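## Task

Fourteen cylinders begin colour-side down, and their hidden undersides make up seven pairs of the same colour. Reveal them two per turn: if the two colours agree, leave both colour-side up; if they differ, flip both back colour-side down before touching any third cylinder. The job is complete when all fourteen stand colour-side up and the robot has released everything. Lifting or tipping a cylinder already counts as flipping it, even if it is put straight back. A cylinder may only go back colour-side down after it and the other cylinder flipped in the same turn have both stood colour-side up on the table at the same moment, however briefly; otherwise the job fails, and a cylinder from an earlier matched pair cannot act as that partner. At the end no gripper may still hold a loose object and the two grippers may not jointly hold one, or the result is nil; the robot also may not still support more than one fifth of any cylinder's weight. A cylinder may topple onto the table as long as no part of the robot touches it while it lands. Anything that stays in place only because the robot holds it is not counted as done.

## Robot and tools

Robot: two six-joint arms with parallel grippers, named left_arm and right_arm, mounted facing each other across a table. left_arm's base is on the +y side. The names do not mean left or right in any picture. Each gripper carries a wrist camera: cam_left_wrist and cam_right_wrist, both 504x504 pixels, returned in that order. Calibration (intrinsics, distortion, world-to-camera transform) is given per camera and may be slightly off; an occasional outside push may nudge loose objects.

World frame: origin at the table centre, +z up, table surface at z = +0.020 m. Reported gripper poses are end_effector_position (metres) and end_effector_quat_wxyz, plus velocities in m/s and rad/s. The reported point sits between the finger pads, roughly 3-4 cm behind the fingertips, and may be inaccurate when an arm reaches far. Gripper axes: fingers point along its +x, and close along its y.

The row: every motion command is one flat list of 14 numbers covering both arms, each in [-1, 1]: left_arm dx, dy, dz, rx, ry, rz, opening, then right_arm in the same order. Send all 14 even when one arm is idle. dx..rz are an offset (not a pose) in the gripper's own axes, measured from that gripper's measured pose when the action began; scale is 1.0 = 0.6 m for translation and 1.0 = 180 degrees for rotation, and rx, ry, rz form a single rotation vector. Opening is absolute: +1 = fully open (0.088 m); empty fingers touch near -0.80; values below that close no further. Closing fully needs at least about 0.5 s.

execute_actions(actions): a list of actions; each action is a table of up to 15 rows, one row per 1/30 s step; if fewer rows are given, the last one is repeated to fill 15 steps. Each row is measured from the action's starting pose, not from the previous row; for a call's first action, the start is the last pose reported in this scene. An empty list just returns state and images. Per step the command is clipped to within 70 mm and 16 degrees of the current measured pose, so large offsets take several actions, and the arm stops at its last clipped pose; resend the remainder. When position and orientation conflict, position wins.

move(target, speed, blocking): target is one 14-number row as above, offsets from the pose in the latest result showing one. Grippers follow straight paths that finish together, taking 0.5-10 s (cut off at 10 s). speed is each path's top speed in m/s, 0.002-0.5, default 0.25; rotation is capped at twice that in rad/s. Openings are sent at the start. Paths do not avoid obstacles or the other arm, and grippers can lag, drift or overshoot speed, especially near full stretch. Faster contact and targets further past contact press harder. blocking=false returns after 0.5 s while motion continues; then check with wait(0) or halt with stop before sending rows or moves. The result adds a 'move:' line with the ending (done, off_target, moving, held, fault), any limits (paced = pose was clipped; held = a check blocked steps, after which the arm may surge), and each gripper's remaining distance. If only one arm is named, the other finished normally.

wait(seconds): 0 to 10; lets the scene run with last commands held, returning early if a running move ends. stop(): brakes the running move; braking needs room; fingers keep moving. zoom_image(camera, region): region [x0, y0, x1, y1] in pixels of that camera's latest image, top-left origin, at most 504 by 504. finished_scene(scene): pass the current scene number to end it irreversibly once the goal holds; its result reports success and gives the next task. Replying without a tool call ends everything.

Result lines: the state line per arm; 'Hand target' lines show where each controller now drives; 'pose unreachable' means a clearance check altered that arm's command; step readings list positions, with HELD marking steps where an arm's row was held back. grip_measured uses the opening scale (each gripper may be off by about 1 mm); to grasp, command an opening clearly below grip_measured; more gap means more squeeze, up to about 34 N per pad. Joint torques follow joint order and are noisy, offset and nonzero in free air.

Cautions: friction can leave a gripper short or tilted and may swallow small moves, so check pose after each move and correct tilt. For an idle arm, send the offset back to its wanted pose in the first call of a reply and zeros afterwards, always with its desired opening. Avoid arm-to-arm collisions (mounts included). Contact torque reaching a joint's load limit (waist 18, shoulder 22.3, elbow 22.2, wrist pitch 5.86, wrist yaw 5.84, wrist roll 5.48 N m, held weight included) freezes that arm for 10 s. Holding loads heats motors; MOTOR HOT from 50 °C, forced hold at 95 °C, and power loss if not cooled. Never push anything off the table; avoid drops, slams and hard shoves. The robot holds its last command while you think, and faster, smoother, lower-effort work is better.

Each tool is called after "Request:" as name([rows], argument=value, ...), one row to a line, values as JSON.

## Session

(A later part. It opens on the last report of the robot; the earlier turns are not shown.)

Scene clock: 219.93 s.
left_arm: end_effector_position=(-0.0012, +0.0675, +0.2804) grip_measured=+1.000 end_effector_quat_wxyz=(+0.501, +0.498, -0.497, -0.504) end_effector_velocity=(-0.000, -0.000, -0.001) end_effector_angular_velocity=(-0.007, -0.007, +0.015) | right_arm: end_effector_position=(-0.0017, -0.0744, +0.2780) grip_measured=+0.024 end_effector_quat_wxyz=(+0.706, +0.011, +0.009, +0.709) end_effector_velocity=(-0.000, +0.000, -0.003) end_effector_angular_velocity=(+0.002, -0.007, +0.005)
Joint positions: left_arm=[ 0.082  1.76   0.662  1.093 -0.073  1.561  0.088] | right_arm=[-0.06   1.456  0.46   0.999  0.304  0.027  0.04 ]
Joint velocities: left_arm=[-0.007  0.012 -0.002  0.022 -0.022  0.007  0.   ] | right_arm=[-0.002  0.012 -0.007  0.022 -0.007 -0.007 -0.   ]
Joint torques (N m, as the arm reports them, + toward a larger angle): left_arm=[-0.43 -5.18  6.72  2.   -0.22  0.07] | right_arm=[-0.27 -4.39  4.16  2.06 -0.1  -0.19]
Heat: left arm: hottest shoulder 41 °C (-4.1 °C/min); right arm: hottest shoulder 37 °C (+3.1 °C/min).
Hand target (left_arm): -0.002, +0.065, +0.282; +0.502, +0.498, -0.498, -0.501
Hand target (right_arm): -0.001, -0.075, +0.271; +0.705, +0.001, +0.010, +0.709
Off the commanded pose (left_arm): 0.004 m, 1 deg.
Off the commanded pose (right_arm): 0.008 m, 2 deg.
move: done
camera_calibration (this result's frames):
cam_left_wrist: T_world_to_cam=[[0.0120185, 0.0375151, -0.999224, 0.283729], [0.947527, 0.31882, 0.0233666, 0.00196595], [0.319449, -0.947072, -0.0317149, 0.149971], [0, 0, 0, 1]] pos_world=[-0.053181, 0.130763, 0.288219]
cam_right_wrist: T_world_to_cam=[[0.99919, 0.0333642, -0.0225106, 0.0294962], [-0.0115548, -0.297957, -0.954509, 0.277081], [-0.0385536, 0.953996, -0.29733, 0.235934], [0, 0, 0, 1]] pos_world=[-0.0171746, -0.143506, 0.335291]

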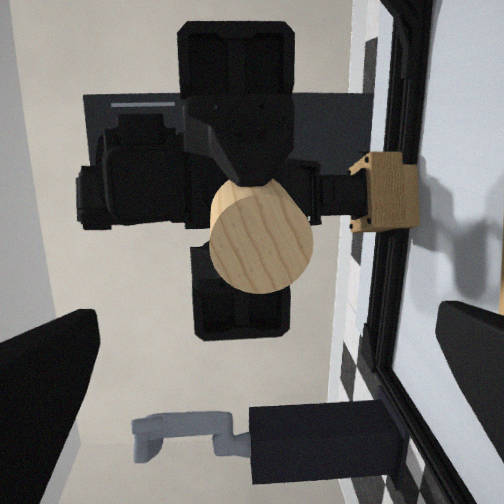

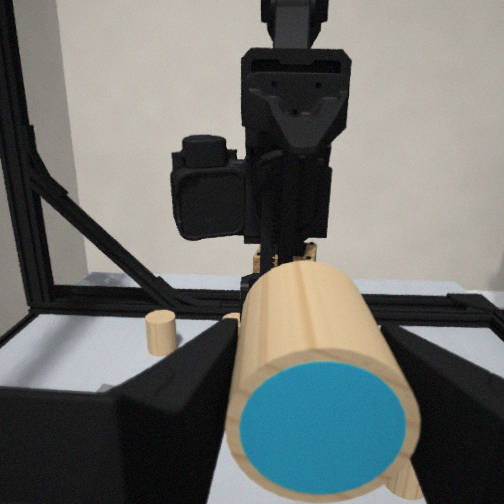

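Request:
move(target=[0.159,0.002,0.004,0.003,0,0,1,0,0,0,0,0,0,-0.3], speed=0.1)

Request:
execute_actions([
  [[0,0,0,0,0,0,-0.3,0,0,0,0,0,0,-0.3]],
  [[0,0,0,0,0,0,-0.3,0,0,0,0,0,0,-0.3]],
  [[0,0,0,0,0,0,-0.3,0,0,0,0,0,0,1]],
])

Request:
move(target=[-0.1,0,0,0,0,0,-0.3,-0.1,0,-0.01,-0.007,0.004,0,1], speed=0.15)

Request:
move(target=[-0.134,-0.2,0.1,0,0,-0.496,-0.3,0,0,0,0,0,0,1], speed=0.4)

Request:
move(target=[0.138,0,0,0,0,0,-0.3,0,0,0,0,0,0,1], speed=0.07)

Request:
execute_actions([
  [[0,0,0,0,0,0,0.5,0,0,0,0,0,0,1]],
])

Request:
move(target=[-0.13,0,0,0,0,0,0.5,0,0,0,0,0,0,1], speed=0.15)

Request:
move(target=[-0.006,-0.005,-0.145,0,0,0.003,0.5,0,0,0,0,0,0,1], speed=0.25)

Scene clock: 226.83 s.
left_arm: end_effector_position=(-0.0035, -0.0253, +0.2819) grip_measured=+1.000 end_effector_quat_wxyz=(+0.500, +0.500, -0.498, -0.502) end_effector_velocity=(-0.003, -0.002, -0.000) end_effector_angular_velocity=(+0.002, +0.007, +0.000) | right_arm: end_effector_position=(-0.0016, -0.0744, +0.2777) grip_measured=+0.024 end_effector_quat_wxyz=(+0.706, +0.010, +0.009, +0.709) end_effector_velocity=(+0.002, -0.000, -0.002) end_effector_angular_velocity=(-0.007, +0.005, -0.010)
Joint positions: left_arm=[ 0.092  2.034  1.073  0.957 -0.066  1.567  0.088] | right_arm=[-0.06   1.457  0.459  1.     0.304  0.026  0.04 ]
Joint velocities: left_arm=[-0.007  0.007  0.012 -0.007 -0.007 -0.007  0.   ] | right_arm=[-0.002 -0.002 -0.002 -0.007  0.007  0.007 -0.   ]
Joint torques (N m, as the arm reports them, + toward a larger angle): left_arm=[ 0.16 -7.23  7.19  1.59  0.2   0.07] | right_arm=[ 0.05 -5.48  5.83  1.73  0.02  0.01]
Heat: left arm: hottest shoulder 41 °C (-4.0 °C/min); right arm: hottest shoulder 36 °C (+2.0 °C/min).
Hand target (left_arm): -0.003, -0.028, +0.281; +0.498, +0.501, -0.499, -0.502
Hand target (right_arm): -0.002, -0.074, +0.278; +0.706, +0.011, +0.009, +0.709
Off the commanded pose (left_arm): 0.003 m, 0 deg.
Off the commanded pose (right_arm): 0.000 m, 0 deg.
move: done
camera_calibration (this result's frames):
cam_left_wrist: T_world_to_cam=[[0.0178673, 0.0364307, -0.999176, 0.288698], [0.946157, 0.322435, 0.0286754, 0.0322571], [0.323214, -0.94589, -0.0287081, 0.0621335], [0, 0, 0, 1]] pos_world=[-0.0557609, 0.0378532, 0.289319]
cam_right_wrist: T_world_to_cam=[[0.999201, 0.0333552, -0.0220258, 0.029336], [-0.0110805, -0.298303, -0.954407, 0.276688], [-0.0384048, 0.953888, -0.297695, 0.235986], [0, 0, 0, 1]] pos_world=[-0.0171838, -0.143546, 0.33497]

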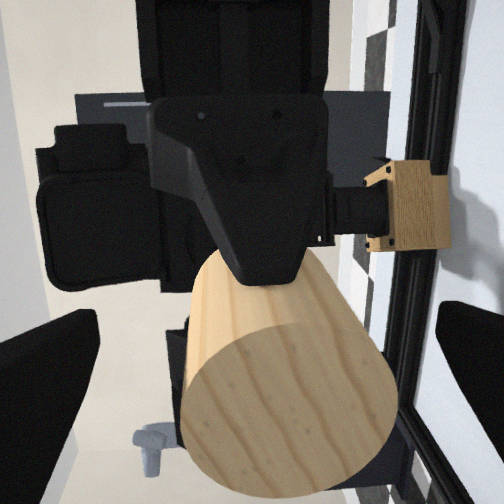

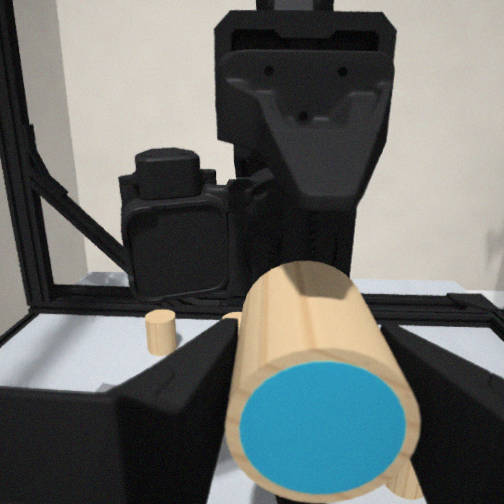

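Scene clock: 228.33 s.
left_arm: end_effector_position=(-0.0035, -0.0253, +0.2819) grip_measured=+0.044 end_effector_quat_wxyz=(+0.500, +0.500, -0.498, -0.502) end_effector_velocity=(-0.000, +0.001, -0.006) end_effector_angular_velocity=(+0.017, +0.021, +0.005) | right_arm: end_effector_position=(-0.0016, -0.0744, +0.2775) grip_measured=+0.998 end_effector_quat_wxyz=(+0.706, +0.010, +0.009, +0.709) end_effector_velocity=(+0.000, -0.000, -0.002) end_effector_angular_velocity=(-0.007, -0.024, +0.005)
Joint positions: left_arm=[ 0.092  2.034  1.073  0.957 -0.066  1.567  0.041] | right_arm=[-0.06   1.457  0.459  0.999  0.304  0.026  0.088]
Joint velocities: left_arm=[-0.002  0.002 -0.007 -0.007 -0.007 -0.022 -0.   ] | right_arm=[-0.002 -0.002 -0.002 -0.007 -0.007 -0.022  0.005]
Joint torques (N m, as the arm reports them, + toward a larger angle): left_arm=[ 0.02 -8.24  6.19  1.78  0.02 -0.05] | right_arm=[ 0.08 -5.35  5.69  1.82  0.01  0.  ]
Heat: left arm: hottest shoulder 41 °C (-4.1 °C/min); right arm: hottest shoulder 36 °C (+2.0 °C/min).
Hand target (left_arm): -0.003, -0.025, +0.282; +0.500, +0.500, -0.498, -0.501
Hand target (right_arm): -0.002, -0.074, +0.277; +0.706, +0.010, +0.009, +0.709
Off the commanded pose (left_arm): 0.000 m, 0 deg.
Off the commanded pose (right_arm): 0.000 m, 0 deg.
Step readings (end_effector_position; steps 1 to 15: 1st action; 16 to 30: 2nd action; 31 to 45: 3rd action):
0: left_arm (-0.0035, -0.0253, +0.2819) | right_arm (-0.0016, -0.0744, +0.2777)
1: left_arm (-0.0035, -0.0253, +0.2820) | right_arm (-0.0016, -0.0744, +0.2777)
2: left_arm (-0.0035, -0.0253, +0.2820) | right_arm (-0.0016, -0.0744, +0.2777)
4: left_arm (-0.0035, -0.0253, +0.2820) | right_arm (-0.0016, -0.0744, +0.2777)
8: left_arm (-0.0035, -0.0253, +0.2820) | right_arm (-0.0016, -0.0744, +0.2777)
15: left_arm (-0.0035, -0.0253, +0.2820) | right_arm (-0.0016, -0.0744, +0.2775)
16: left_arm (-0.0035, -0.0253, +0.2820) | right_arm (-0.0016, -0.0744, +0.2775)
17: left_arm (-0.0035, -0.0253, +0.2820) | right_arm (-0.0016, -0.0744, +0.2775)
19: left_arm (-0.0035, -0.0253, +0.2820) | right_arm (-0.0016, -0.0744, +0.2775)
23: left_arm (-0.0035, -0.0253, +0.2820) | right_arm (-0.0016, -0.0744, +0.2775)
30: left_arm (-0.0035, -0.0253, +0.2820) | right_arm (-0.0016, -0.0744, +0.2775)
31: left_arm (-0.0035, -0.0253, +0.2820) | right_arm (-0.0016, -0.0744, +0.2775)
32: left_arm (-0.0035, -0.0253, +0.2820) | right_arm (-0.0016, -0.0744, +0.2775)
34: left_arm (-0.0035, -0.0253, +0.2820) | right_arm (-0.0017, -0.0744, +0.2775)
38: left_arm (-0.0035, -0.0253, +0.2819) | right_arm (-0.0017, -0.0744, +0.2775)
45: end_effector_position above
camera_calibration (this result's frames):
cam_left_wrist: T_world_to_cam=[[0.0178673, 0.0364307, -0.999176, 0.288773], [0.946157, 0.322435, 0.0286754, 0.0322793], [0.323214, -0.94589, -0.0287081, 0.062077], [0, 0, 0, 1]] pos_world=[-0.055765, 0.0377899, 0.289391]
cam_right_wrist: T_world_to_cam=[[0.999206, 0.0333393, -0.0218186, 0.0292739], [-0.0108595, -0.298996, -0.954192, 0.276423], [-0.0383358, 0.953672, -0.298397, 0.236116], [0, 0, 0, 1]] pos_world=[-0.0171971, -0.143504, 0.334856]

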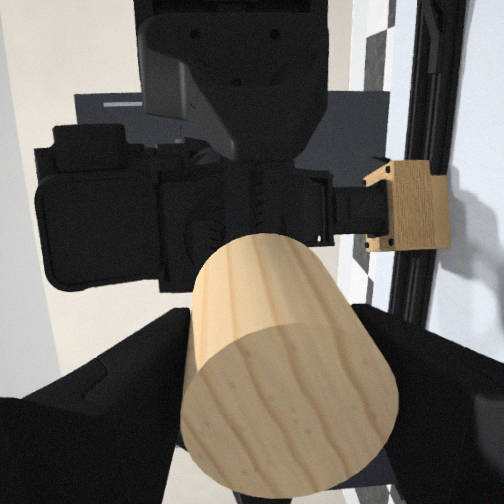

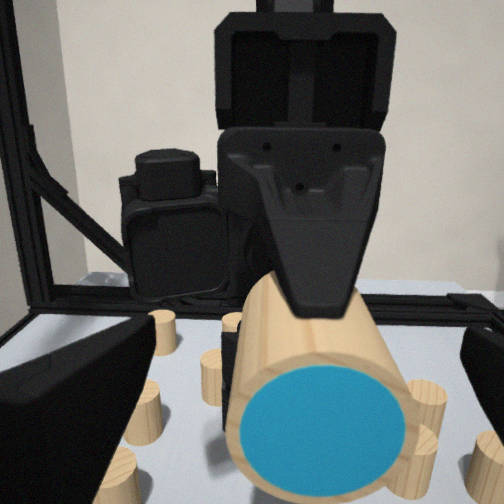

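Scene clock: 229.23 s.
left_arm: end_effector_position=(-0.0038, +0.0325, +0.2757) grip_measured=+0.043 end_effector_quat_wxyz=(+0.495, +0.504, -0.495, -0.506) end_effector_velocity=(+0.000, +0.003, -0.003) end_effector_angular_velocity=(+0.012, +0.006, +0.005) | right_arm: end_effector_position=(-0.0021, -0.1312, +0.2756) grip_measured=+1.000 end_effector_quat_wxyz=(+0.705, +0.005, +0.006, +0.709) end_effector_velocity=(-0.000, -0.004, -0.003) end_effector_angular_velocity=(-0.011, -0.027, +0.010)
Joint positions: left_arm=[ 0.082  1.872  0.808  1.043 -0.073  1.567  0.041] | right_arm=[0.034 1.197 0.28  0.915 0.397 0.017 0.088]
Joint velocities: left_arm=[-0.002 -0.007 -0.012 -0.007 -0.007 -0.007  0.   ] | right_arm=[ 0.002 -0.022 -0.012 -0.022 -0.007 -0.022  0.   ]
Joint torques (N m, as the arm reports them, + toward a larger angle): left_arm=[-0.31 -8.46  5.3   2.13 -0.21 -0.04] | right_arm=[ 0.38 -4.35  4.34  1.54  0.15 -0.18]
Heat: left arm: hottest shoulder 42 °C (-3.0 °C/min); right arm: hottest shoulder 36 °C (+2.0 °C/min).
Hand target (left_arm): -0.004, +0.035, +0.282; +0.500, +0.501, -0.498, -0.502
Hand target (right_arm): -0.001, -0.134, +0.271; +0.706, -0.002, +0.006, +0.709
Off the commanded pose (left_arm): 0.007 m, 1 deg.
Off the commanded pose (right_arm): 0.005 m, 1 deg.
move: done
camera_calibration (this result's frames):
cam_left_wrist: T_world_to_cam=[[0.0192573, 0.0526987, -0.998425, 0.279674], [0.94734, 0.318302, 0.0350726, 0.0124791], [0.319649, -0.946524, -0.0437939, 0.120897], [0, 0, 0, 1]] pos_world=[-0.0558524, 0.0957217, 0.284091]
cam_right_wrist: T_world_to_cam=[[0.999362, 0.0340513, -0.0108064, 0.0286194], [-0.000017703, -0.302018, -0.953302, 0.257002], [-0.035725, 0.952694, -0.301825, 0.290472], [0, 0, 0, 1]] pos_world=[-0.0182195, -0.200086, 0.332981]

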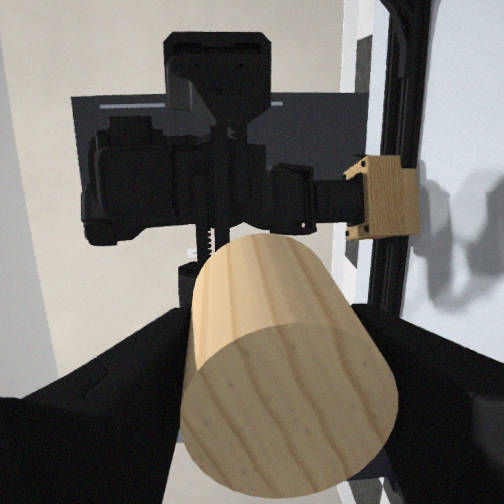

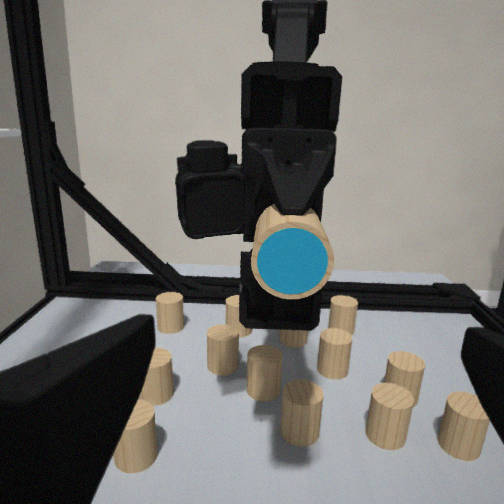

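Scene clock: 231.80 s.
left_arm: end_effector_position=(-0.0621, +0.1160, +0.1576) grip_measured=+0.040 end_effector_quat_wxyz=(-0.001, +0.706, +0.003, -0.708) end_effector_velocity=(+0.001, +0.004, -0.002) end_effector_angular_velocity=(+0.025, -0.013, +0.019) | right_arm: end_effector_position=(-0.0021, -0.1313, +0.2757) grip_measured=+1.000 end_effector_quat_wxyz=(+0.705, +0.005, +0.006, +0.709) end_effector_velocity=(-0.002, -0.001, +0.001) end_effector_angular_velocity=(+0.007, -0.019, +0.010)
Joint positions: left_arm=[-0.047  2.163  1.698 -1.111  0.003  1.363  0.041] | right_arm=[0.034 1.196 0.28  0.915 0.397 0.017 0.088]
Joint velocities: left_arm=[-0.002  0.007  0.002 -0.022 -0.007 -0.022 -0.   ] | right_arm=[ 0.002 -0.002 -0.002  0.007 -0.007 -0.022  0.   ]
Joint torques (N m, as the arm reports them, + toward a larger angle): left_arm=[-0.25 -7.66  7.07  0.    0.27 -0.11] | right_arm=[ 0.03 -3.64  6.05  1.8   0.01  0.01]
Heat: left arm: hottest shoulder 42 °C (-2.0 °C/min); right arm: hottest shoulder 36 °C (+2.0 °C/min).
Hand target (left_arm): -0.064, +0.115, +0.157; -0.001, +0.704, +0.005, -0.710
Hand target (right_arm): -0.002, -0.131, +0.276; +0.705, +0.005, +0.006, +0.709
Off the commanded pose (left_arm): 0.002 m, 0 deg.
Off the commanded pose (right_arm): 0.000 m, 0 deg.
move: done
camera_calibration (this result's frames):
cam_left_wrist: T_world_to_cam=[[0.0177659, 0.999112, 0.038212, -0.114759], [0.947369, -0.0290396, 0.318825, 0.0408709], [0.319652, 0.0305366, -0.947043, 0.242393], [0, 0, 0, 1]] pos_world=[-0.114162, 0.108442, 0.220911]
cam_right_wrist: T_world_to_cam=[[0.99936, 0.0340552, -0.0109431, 0.0287137], [-0.000159457, -0.301683, -0.953408, 0.257169], [-0.0357698, 0.9528, -0.301484, 0.290481], [0, 0, 0, 1]] pos_world=[-0.0182639, -0.200165, 0.333077]

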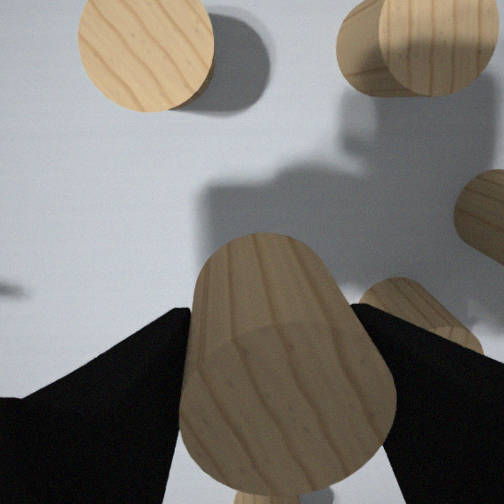

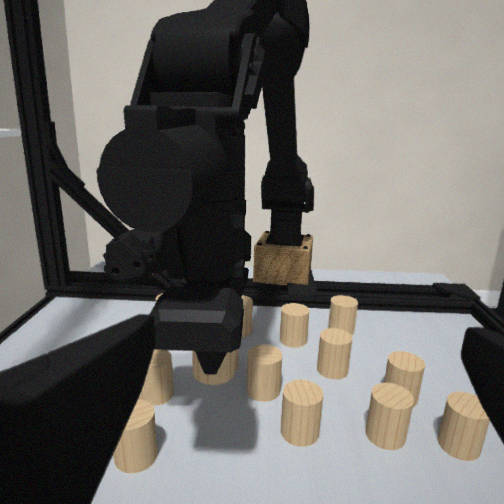

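Scene clock: 233.30 s.
left_arm: end_effector_position=(-0.0623, +0.1151, +0.0802) grip_measured=+0.039 end_effector_quat_wxyz=(+0.002, +0.706, +0.000, -0.709) end_effector_velocity=(+0.001, +0.003, +0.001) end_effector_angular_velocity=(+0.006, -0.009, +0.020) | right_arm: end_effector_position=(-0.0021, -0.1313, +0.2757) grip_measured=+1.000 end_effector_quat_wxyz=(+0.705, +0.005, +0.006, +0.709) end_effector_velocity=(-0.002, -0.000, -0.002) end_effector_angular_velocity=(-0.007, -0.010, +0.020)
Joint positions: left_arm=[-0.047  2.266  1.541 -0.843  0.004  1.363  0.041] | right_arm=[0.034 1.196 0.28  0.915 0.397 0.017 0.088]
Joint velocities: left_arm=[-0.002 -0.007 -0.007 -0.007 -0.007 -0.022 -0.   ] | right_arm=[-0.002 -0.002 -0.002 -0.007 -0.022 -0.007  0.   ]
Joint torques (N m, as the arm reports them, + toward a larger angle): left_arm=[ 0.05 -7.74  4.82  0.66  0.05  0.02] | right_arm=[ 0.08 -3.65  5.98  1.79  0.01  0.  ]
Heat: left arm: hottest shoulder 42 °C (-2.0 °C/min); right arm: hottest shoulder 36 °C (+2.0 °C/min).
Hand target (left_arm): -0.062, +0.117, +0.075; -0.001, +0.706, +0.003, -0.708
Hand target (right_arm): -0.002, -0.131, +0.276; +0.705, +0.005, +0.006, +0.709
Off the commanded pose (left_arm): 0.006 m, 1 deg.
Off the commanded pose (right_arm): 0.000 m, 0 deg.
move: done
camera_calibration (this result's frames):
cam_left_wrist: T_world_to_cam=[[0.0178385, 0.999401, 0.0296647, -0.110266], [0.948052, -0.026332, 0.317024, 0.0656356], [0.317615, 0.0224685, -0.947953, 0.170036], [0, 0, 0, 1]] pos_world=[-0.114265, 0.108108, 0.143649]
cam_right_wrist: T_world_to_cam=[[0.99936, 0.0340552, -0.0109431, 0.0287137], [-0.000159457, -0.301683, -0.953408, 0.257169], [-0.0357698, 0.9528, -0.301484, 0.290481], [0, 0, 0, 1]] pos_world=[-0.0182639, -0.200165, 0.333077]

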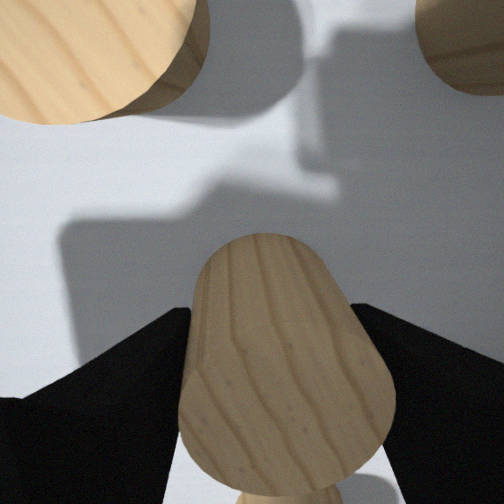

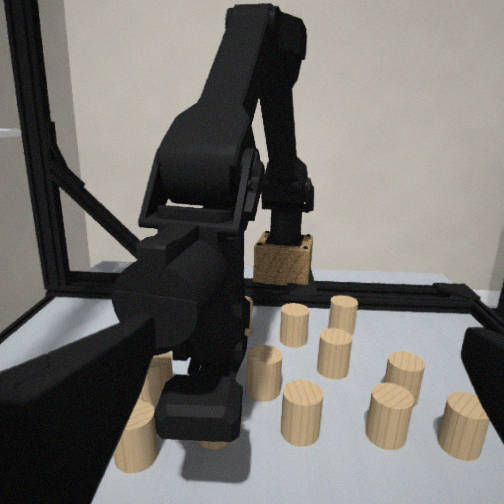

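Scene clock: 233.80 s.
left_arm: end_effector_position=(-0.0623, +0.1151, +0.0802) grip_measured=+0.493 end_effector_quat_wxyz=(+0.002, +0.706, +0.000, -0.709) end_effector_velocity=(+0.000, +0.001, -0.001) end_effector_angular_velocity=(-0.004, -0.007, -0.010) | right_arm: end_effector_position=(-0.0021, -0.1313, +0.2757) grip_measured=+1.000 end_effector_quat_wxyz=(+0.705, +0.005, +0.006, +0.709) end_effector_velocity=(-0.000, -0.000, -0.002) end_effector_angular_velocity=(-0.007, -0.025, +0.005)
Joint positions: left_arm=[-0.047  2.266  1.541 -0.843  0.003  1.363  0.063] | right_arm=[0.034 1.196 0.28  0.915 0.397 0.017 0.088]
Joint velocities: left_arm=[-0.002 -0.002 -0.007  0.007 -0.007  0.007  0.003] | right_arm=[-0.002 -0.002 -0.002 -0.007 -0.007 -0.022  0.   ]
Joint torques (N m, as the arm reports them, + toward a larger angle): left_arm=[-0.05 -8.72  5.34  0.22  0.06  0.02] | right_arm=[ 0.07 -3.64  6.02  1.79  0.01 -0.02]
Heat: left arm: hottest shoulder 42 °C (-2.0 °C/min); right arm: hottest shoulder 36 °C (+2.0 °C/min).
Hand target (left_arm): -0.062, +0.115, +0.080; +0.002, +0.706, +0.000, -0.709
Hand target (right_arm): -0.002, -0.131, +0.276; +0.705, +0.005, +0.006, +0.709
Off the commanded pose (left_arm): 0.000 m, 0 deg.
Off the commanded pose (right_arm): 0.000 m, 0 deg.
Step readings (end_effector_position):
0: left_arm (-0.0623, +0.1151, +0.0802) | right_arm (-0.0021, -0.1313, +0.2757)
1: left_arm (-0.0623, +0.1151, +0.0802) | right_arm (-0.0021, -0.1313, +0.2757)
2: left_arm (-0.0623, +0.1151, +0.0802) | right_arm (-0.0021, -0.1313, +0.2757)
4: left_arm (-0.0623, +0.1151, +0.0802) | right_arm (-0.0021, -0.1313, +0.2757)
8: left_arm (-0.0623, +0.1151, +0.0802) | right_arm (-0.0021, -0.1313, +0.2757)
15: end_effector_position above
camera_calibration (this result's frames):
cam_left_wrist: T_world_to_cam=[[0.0178261, 0.999403, 0.0295943, -0.110251], [0.947933, -0.0263063, 0.31738, 0.0655432], [0.31797, 0.0223957, -0.947836, 0.170039], [0, 0, 0, 1]] pos_world=[-0.114233, 0.108101, 0.14363]
cam_right_wrist: T_world_to_cam=[[0.99936, 0.0340552, -0.0109431, 0.0287137], [-0.000159457, -0.301683, -0.953408, 0.257169], [-0.0357698, 0.9528, -0.301484, 0.290481], [0, 0, 0, 1]] pos_world=[-0.0182639, -0.200165, 0.333077]

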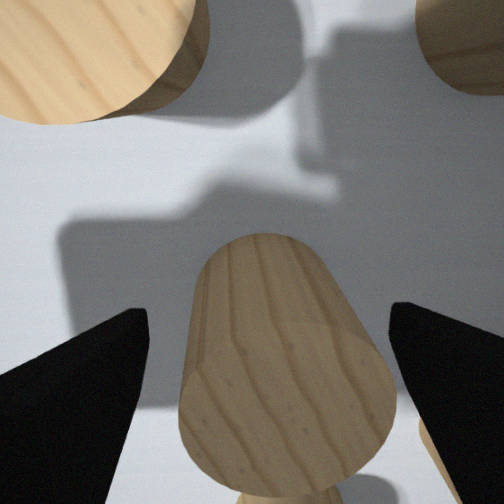

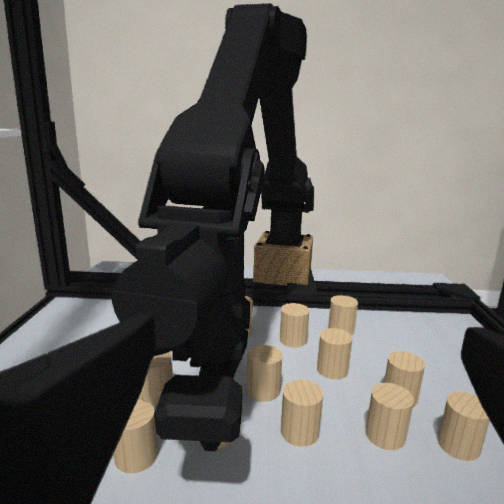

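Scene clock: 234.77 s.
left_arm: end_effector_position=(-0.0617, +0.1179, +0.1507) grip_measured=+0.500 end_effector_quat_wxyz=(-0.004, +0.707, +0.007, -0.707) end_effector_velocity=(+0.002, -0.002, +0.002) end_effector_angular_velocity=(-0.007, -0.021, +0.005) | right_arm: end_effector_position=(-0.0021, -0.1313, +0.2757) grip_measured=+1.000 end_effector_quat_wxyz=(+0.705, +0.005, +0.006, +0.709) end_effector_velocity=(+0.000, -0.001, +0.003) end_effector_angular_velocity=(+0.011, +0.012, +0.005)
Joint positions: left_arm=[-0.047  2.171  1.682 -1.097  0.003  1.363  0.063] | right_arm=[0.034 1.196 0.28  0.915 0.397 0.017 0.088]
Joint velocities: left_arm=[-0.002  0.002  0.012 -0.007 -0.022 -0.007 -0.   ] | right_arm=[-0.002 -0.007 -0.002  0.007 -0.007  0.007  0.   ]
Joint torques (N m, as the arm reports them, + toward a larger angle): left_arm=[-0.11 -9.87  6.95 -0.03  0.05 -0.01] | right_arm=[ 0.05 -3.62  6.07  1.78  0.02  0.01]
Heat: left arm: hottest shoulder 42 °C (-2.0 °C/min); right arm: hottest shoulder 36 °C (+1.0 °C/min).
Hand target (left_arm): -0.062, +0.115, +0.158; +0.002, +0.706, +0.000, -0.709
Hand target (right_arm): -0.002, -0.131, +0.276; +0.705, +0.005, +0.006, +0.709
Off the commanded pose (left_arm): 0.008 m, 1 deg.
Off the commanded pose (right_arm): 0.000 m, 0 deg.
move: done
camera_calibration (this result's frames):
cam_left_wrist: T_world_to_cam=[[0.0176794, 0.998693, 0.0479502, -0.117782], [0.946727, -0.0321442, 0.320429, 0.042848], [0.321551, 0.0397307, -0.946058, 0.234556], [0, 0, 0, 1]] pos_world=[-0.113905, 0.109687, 0.213822]
cam_right_wrist: T_world_to_cam=[[0.99936, 0.0340552, -0.0109431, 0.0287137], [-0.000159457, -0.301683, -0.953408, 0.257169], [-0.0357698, 0.9528, -0.301484, 0.290481], [0, 0, 0, 1]] pos_world=[-0.0182639, -0.200165, 0.333077]

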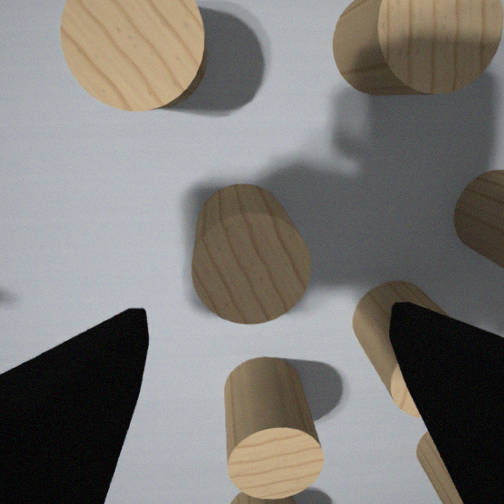

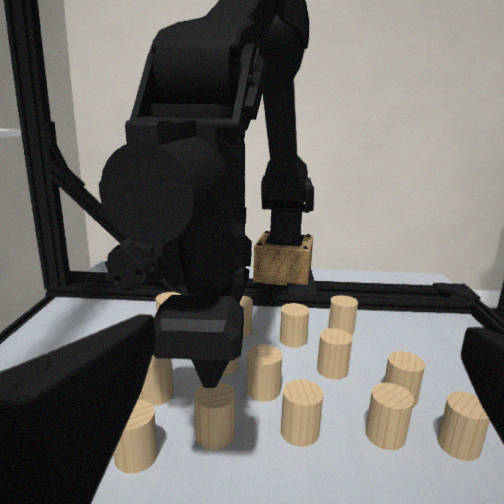

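Scene clock: 235.60 s.
left_arm: end_effector_position=(+0.0244, +0.1206, +0.1506) grip_measured=+0.500 end_effector_quat_wxyz=(-0.003, +0.707, +0.009, -0.707) end_effector_velocity=(+0.000, +0.004, -0.001) end_effector_angular_velocity=(+0.012, -0.007, +0.005) | right_arm: end_effector_position=(-0.0021, -0.1313, +0.2757) grip_measured=+1.000 end_effector_quat_wxyz=(+0.705, +0.005, +0.006, +0.709) end_effector_velocity=(+0.002, -0.000, -0.005) end_effector_angular_velocity=(-0.016, +0.001, -0.000)
Joint positions: left_arm=[ 0.164  2.129  1.615 -1.074  0.001  1.57   0.063] | right_arm=[0.034 1.196 0.28  0.915 0.397 0.017 0.088]
Joint velocities: left_arm=[-0.002 -0.002 -0.007 -0.007 -0.007 -0.007 -0.   ] | right_arm=[-0.007  0.002 -0.007 -0.007 -0.007  0.007  0.   ]
Joint torques (N m, as the arm reports them, + toward a larger angle): left_arm=[-0.02 -9.97  5.14  0.39 -0.06  0.09] | right_arm=[ 0.07 -3.64  5.97  1.79  0.01 -0.01]
Heat: left arm: hottest shoulder 43 °C (-1.0 °C/min); right arm: hottest shoulder 36 °C (+1.0 °C/min).
Hand target (left_arm): +0.025, +0.121, +0.155; -0.000, +0.708, +0.003, -0.706
Hand target (right_arm): -0.002, -0.131, +0.276; +0.705, +0.005, +0.006, +0.709
Off the commanded pose (left_arm): 0.004 m, 1 deg.
Off the commanded pose (right_arm): 0.000 m, 0 deg.
move: done
camera_calibration (this result's frames):
cam_left_wrist: T_world_to_cam=[[0.0142933, 0.998673, 0.049472, -0.122191], [0.94701, -0.0293988, 0.319856, -0.0388188], [0.320886, 0.0422786, -0.946174, 0.20642], [0, 0, 0, 1]] pos_world=[-0.0277288, 0.112161, 0.21377]
cam_right_wrist: T_world_to_cam=[[0.99936, 0.0340552, -0.0109431, 0.0287137], [-0.000159457, -0.301683, -0.953408, 0.257169], [-0.0357698, 0.9528, -0.301484, 0.290481], [0, 0, 0, 1]] pos_world=[-0.0182639, -0.200165, 0.333077]

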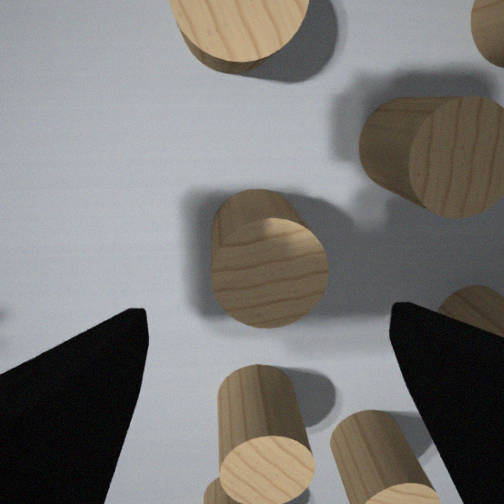

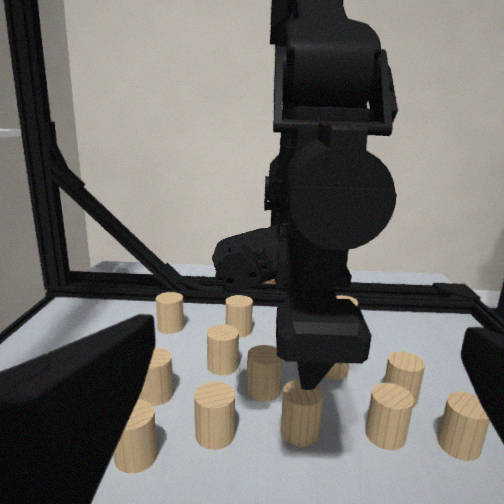

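Request:
move(target=[0.126,-0.006,-0.002,0,0,0.003,0.45,0,0,0,0,0,0,1], speed=0.07)

Request:
execute_actions([
  [[0,0,0,0,0,0,-0.3,0,0,0,0,0,0,1]],
  [[0,0,0,0,0,0,-0.3,0,0,0,0,0,0,1]],
])

Request:
move(target=[-0.13,0,0,0,0,0,-0.3,0,0,0,0,0,0,1], speed=0.15)

Request:
move(target=[-0.213,0.209,0.047,0,0,0.503,-0.3,0,0,0,0,0,0,1], speed=0.4)

Scene clock: 240.80 s.
left_arm: end_effector_position=(+0.0250, +0.1238, +0.0794) grip_measured=+0.450 end_effector_quat_wxyz=(+0.003, +0.707, +0.002, -0.707) end_effector_velocity=(-0.000, +0.005, +0.000) end_effector_angular_velocity=(+0.022, +0.007, -0.005) | right_arm: end_effector_position=(-0.0021, -0.1313, +0.2757) grip_measured=+1.000 end_effector_quat_wxyz=(+0.705, +0.005, +0.006, +0.709) end_effector_velocity=(+0.001, -0.001, +0.003) end_effector_angular_velocity=(+0.011, -0.017, -0.005)
Joint positions: left_arm=[ 0.165  2.21   1.441 -0.8    0.001  1.572  0.061] | right_arm=[0.034 1.196 0.28  0.915 0.397 0.017 0.088]
Joint velocities: left_arm=[ 0.002 -0.002 -0.002 -0.022  0.007  0.007  0.   ] | right_arm=[ 0.002 -0.007 -0.002  0.007  0.007 -0.022  0.   ]
Joint torques (N m, as the arm reports them, + toward a larger angle): left_arm=[ 0.27 -7.46  4.77  0.43  0.03  0.11] | right_arm=[ 0.07 -3.67  6.    1.79  0.01  0.  ]
Heat: left arm: hottest shoulder 44 °C (+0.0 °C/min); right arm: hottest shoulder 35 °C (+0.0 °C/min).
Hand target (left_arm): +0.026, +0.126, +0.075; -0.000, +0.707, +0.005, -0.707
Hand target (right_arm): -0.002, -0.131, +0.276; +0.705, +0.005, +0.006, +0.709
Off the commanded pose (left_arm): 0.005 m, 1 deg.
Off the commanded pose (right_arm): 0.000 m, 0 deg.
move: done
camera_calibration (this result's frames):
cam_left_wrist: T_world_to_cam=[[0.014288, 0.999435, 0.0304169, -0.120474], [0.946967, -0.0232916, 0.320484, -0.0173041], [0.321012, 0.0242247, -0.946765, 0.141002], [0, 0, 0, 1]] pos_world=[-0.0271554, 0.116587, 0.142706]
cam_right_wrist: T_world_to_cam=[[0.99936, 0.0340552, -0.0109431, 0.0287137], [-0.000159457, -0.301683, -0.953408, 0.257169], [-0.0357698, 0.9528, -0.301484, 0.290481], [0, 0, 0, 1]] pos_world=[-0.0182639, -0.200165, 0.333077]

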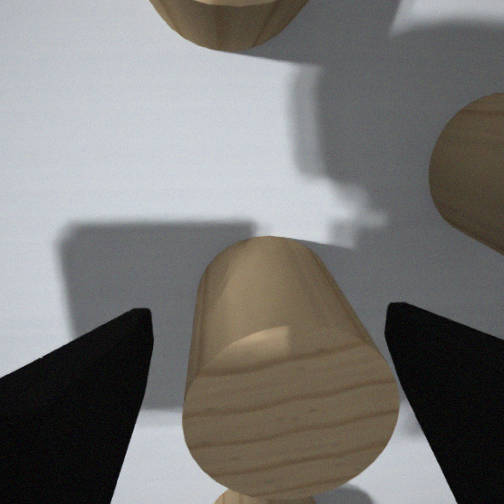

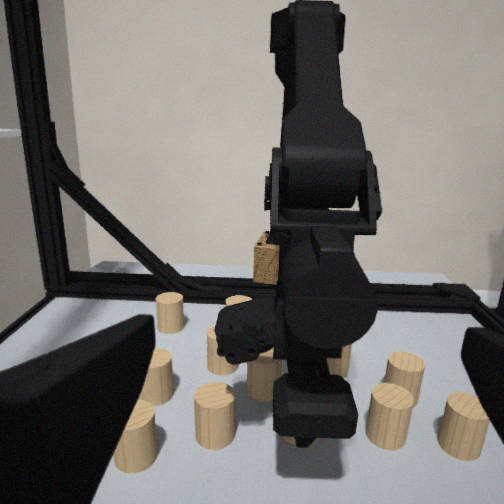

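Scene clock: 241.80 s.
left_arm: end_effector_position=(+0.0250, +0.1240, +0.0794) grip_measured=+0.039 end_effector_quat_wxyz=(+0.003, +0.707, +0.002, -0.707) end_effector_velocity=(+0.000, +0.002, +0.000) end_effector_angular_velocity=(+0.007, -0.007, +0.005) | right_arm: end_effector_position=(-0.0021, -0.1313, +0.2757) grip_measured=+1.000 end_effector_quat_wxyz=(+0.705, +0.005, +0.006, +0.709) end_effector_velocity=(+0.000, -0.001, +0.003) end_effector_angular_velocity=(+0.011, -0.017, +0.005)
Joint positions: left_arm=[ 0.165  2.21   1.441 -0.8    0.001  1.572  0.041] | right_arm=[0.034 1.196 0.28  0.915 0.397 0.017 0.088]
Joint velocities: left_arm=[-0.002 -0.002 -0.002 -0.007 -0.007 -0.007  0.   ] | right_arm=[-0.002 -0.007 -0.002  0.007 -0.007 -0.022  0.   ]
Joint torques (N m, as the arm reports them, + toward a larger angle): left_arm=[-0.09 -8.37  5.29  0.19  0.07  0.02] | right_arm=[ 0.   -3.66  6.01  1.79  0.01 -0.02]
Heat: left arm: hottest shoulder 44 °C (+0.0 °C/min); right arm: hottest shoulder 35 °C (+0.0 °C/min).
Hand target (left_arm): +0.025, +0.124, +0.079; +0.003, +0.707, +0.002, -0.707
Hand target (right_arm): -0.002, -0.131, +0.276; +0.705, +0.005, +0.006, +0.709
Off the commanded pose (left_arm): 0.000 m, 0 deg.
Off the commanded pose (right_arm): 0.000 m, 0 deg.
Step readings (end_effector_position; steps 1 to 15: 1st action; 16 to 30: 2nd action):
0: left_arm (+0.0250, +0.1238, +0.0794) | right_arm (-0.0021, -0.1313, +0.2757)
1: left_arm (+0.0250, +0.1238, +0.0794) | right_arm (-0.0021, -0.1313, +0.2757)
2: left_arm (+0.0250, +0.1238, +0.0794) | right_arm (-0.0021, -0.1313, +0.2757)
4: left_arm (+0.0250, +0.1240, +0.0794) | right_arm (-0.0021, -0.1313, +0.2757)
8: left_arm (+0.0250, +0.1240, +0.0794) | right_arm (-0.0021, -0.1313, +0.2757)
15: left_arm (+0.0250, +0.1240, +0.0794) | right_arm (-0.0021, -0.1313, +0.2757)
16: left_arm (+0.0250, +0.1240, +0.0794) | right_arm (-0.0021, -0.1313, +0.2757)
17: left_arm (+0.0250, +0.1240, +0.0794) | right_arm (-0.0021, -0.1313, +0.2757)
19: left_arm (+0.0250, +0.1240, +0.0794) | right_arm (-0.0021, -0.1313, +0.2757)
23: left_arm (+0.0250, +0.1240, +0.0794) | right_arm (-0.0021, -0.1313, +0.2757)
30: end_effector_position above
camera_calibration (this result's frames):
cam_left_wrist: T_world_to_cam=[[0.0142882, 0.999412, 0.0311793, -0.120698], [0.94697, -0.0235361, 0.32046, -0.0172667], [0.321006, 0.024947, -0.946749, 0.140907], [0, 0, 0, 1]] pos_world=[-0.0271564, 0.116705, 0.1427]
cam_right_wrist: T_world_to_cam=[[0.99936, 0.0340552, -0.0109431, 0.0287137], [-0.000159457, -0.301683, -0.953408, 0.257169], [-0.0357698, 0.9528, -0.301484, 0.290481], [0, 0, 0, 1]] pos_world=[-0.0182639, -0.200165, 0.333077]

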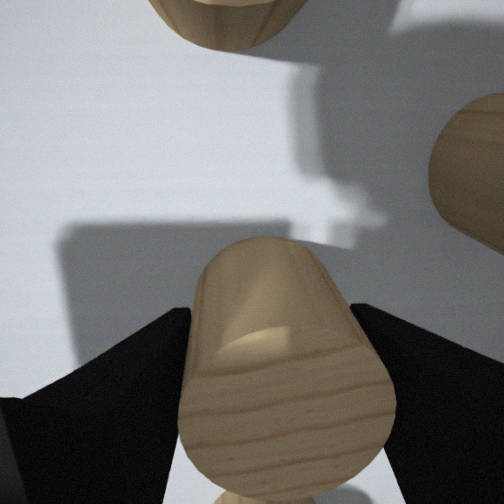

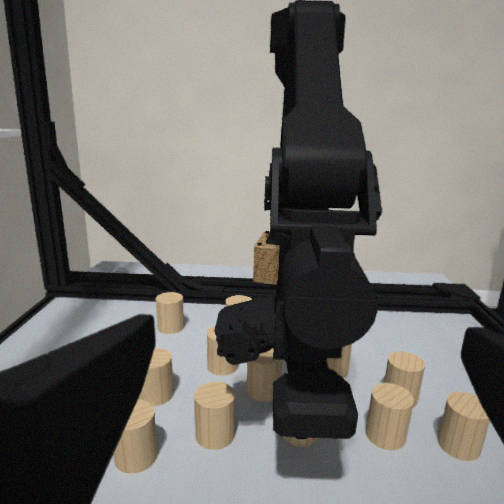

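Scene clock: 242.77 s.
left_arm: end_effector_position=(+0.0250, +0.1270, +0.1496) grip_measured=+0.038 end_effector_quat_wxyz=(-0.004, +0.707, +0.009, -0.707) end_effector_velocity=(-0.004, -0.002, +0.004) end_effector_angular_velocity=(-0.007, +0.007, +0.000) | right_arm: end_effector_position=(-0.0021, -0.1313, +0.2757) grip_measured=+1.000 end_effector_quat_wxyz=(+0.705, +0.005, +0.006, +0.709) end_effector_velocity=(-0.002, -0.000, +0.005) end_effector_angular_velocity=(+0.016, -0.015, +0.020)
Joint positions: left_arm=[ 0.165  2.108  1.577 -1.06   0.001  1.572  0.041] | right_arm=[0.034 1.196 0.28  0.915 0.397 0.017 0.088]
Joint velocities: left_arm=[-0.007 -0.002  0.012 -0.007  0.007 -0.007 -0.   ] | right_arm=[-0.002 -0.007  0.002  0.007 -0.022 -0.022  0.   ]
Joint torques (N m, as the arm reports them, + toward a larger angle): left_arm=[-0.05 -9.51  6.91 -0.05  0.05 -0.02] | right_arm=[ 0.06 -3.68  6.01  1.79  0.01  0.01]
Heat: left arm: hottest shoulder 44 °C (+0.0 °C/min); right arm: hottest shoulder 35 °C (+0.0 °C/min).
Hand target (left_arm): +0.025, +0.124, +0.157; +0.003, +0.707, +0.002, -0.707
Hand target (right_arm): -0.002, -0.131, +0.276; +0.705, +0.005, +0.006, +0.709
Off the commanded pose (left_arm): 0.008 m, 1 deg.
Off the commanded pose (right_arm): 0.000 m, 0 deg.
move: done
camera_calibration (this result's frames):
cam_left_wrist: T_world_to_cam=[[0.0142953, 0.998557, 0.0517556, -0.128849], [0.947025, -0.0301301, 0.319745, -0.038702], [0.320843, 0.044443, -0.946089, 0.204662], [0, 0, 0, 1]] pos_world=[-0.0271706, 0.118402, 0.212672]
cam_right_wrist: T_world_to_cam=[[0.99936, 0.0340552, -0.0109431, 0.0287137], [-0.000159457, -0.301683, -0.953408, 0.257169], [-0.0357698, 0.9528, -0.301484, 0.290481], [0, 0, 0, 1]] pos_world=[-0.0182639, -0.200165, 0.333077]

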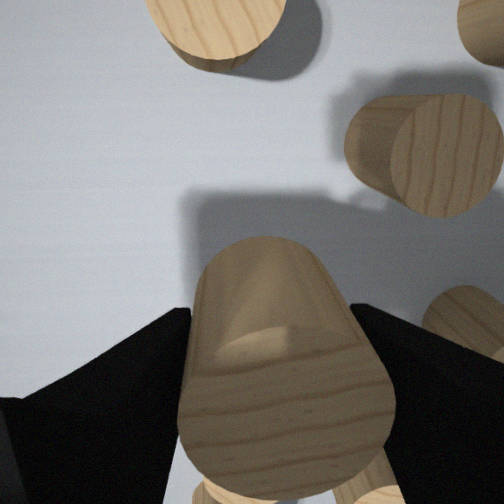

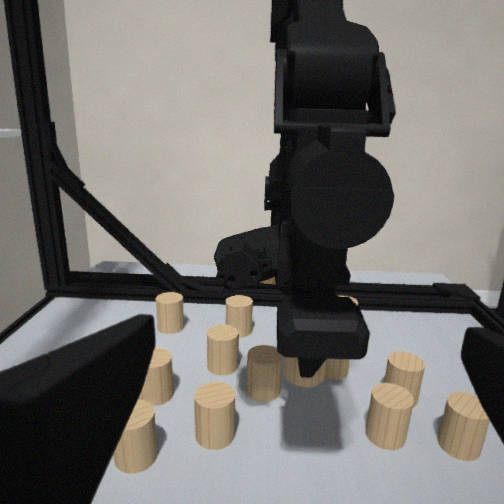

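Scene clock: 245.33 s.
left_arm: end_effector_position=(-0.0025, +0.0020, +0.2734) grip_measured=+0.037 end_effector_quat_wxyz=(+0.494, +0.504, -0.496, -0.506) end_effector_velocity=(-0.000, -0.000, +0.000) end_effector_angular_velocity=(-0.012, -0.007, +0.005) | right_arm: end_effector_position=(-0.0021, -0.1313, +0.2757) grip_measured=+1.000 end_effector_quat_wxyz=(+0.705, +0.005, +0.006, +0.709) end_effector_velocity=(-0.000, -0.000, -0.002) end_effector_angular_velocity=(-0.007, +0.004, +0.005)
Joint positions: left_arm=[ 0.092  1.968  0.94   1.008 -0.061  1.57   0.041] | right_arm=[0.034 1.196 0.28  0.915 0.397 0.017 0.088]
Joint velocities: left_arm=[-0.002  0.007 -0.002  0.022 -0.007  0.007 -0.   ] | right_arm=[-0.002 -0.002 -0.002 -0.007 -0.007  0.007  0.   ]
Joint torques (N m, as the arm reports them, + toward a larger angle): left_arm=[-0.25 -6.89  7.02  2.11 -0.2   0.05] | right_arm=[ 0.04 -3.68  6.    1.8   0.02 -0.01]
Heat: left arm: hottest shoulder 45 °C (+1.0 °C/min); right arm: hottest shoulder 35 °C (+0.0 °C/min).
Hand target (left_arm): -0.003, -0.000, +0.275; +0.497, +0.503, -0.498, -0.502
Hand target (right_arm): -0.002, -0.131, +0.276; +0.705, +0.005, +0.006, +0.709
Off the commanded pose (left_arm): 0.003 m, 1 deg.
Off the commanded pose (right_arm): 0.000 m, 0 deg.
move: done
camera_calibration (this result's frames):
cam_left_wrist: T_world_to_cam=[[0.0217153, 0.0519149, -0.998415, 0.279013], [0.947755, 0.316834, 0.037088, 0.0205202], [0.318258, -0.947059, -0.0423225, 0.0910755], [0, 0, 0, 1]] pos_world=[-0.0544925, 0.0652674, 0.281664]
cam_right_wrist: T_world_to_cam=[[0.99936, 0.0340552, -0.0109431, 0.0287137], [-0.000159457, -0.301683, -0.953408, 0.257169], [-0.0357698, 0.9528, -0.301484, 0.290481], [0, 0, 0, 1]] pos_world=[-0.0182639, -0.200165, 0.333077]

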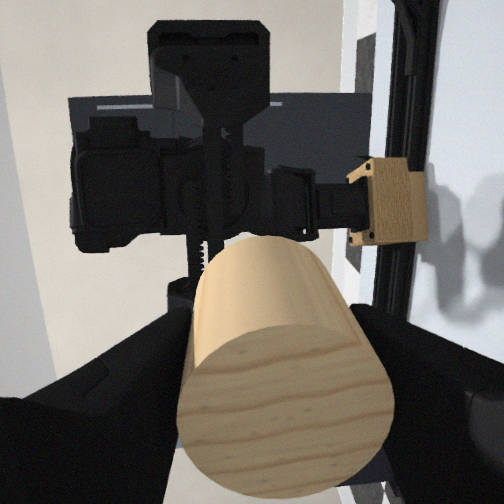

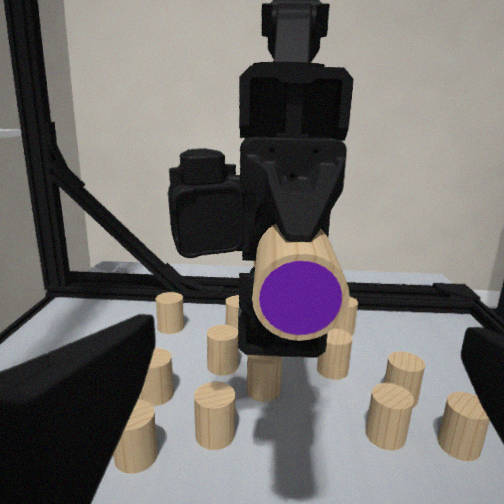

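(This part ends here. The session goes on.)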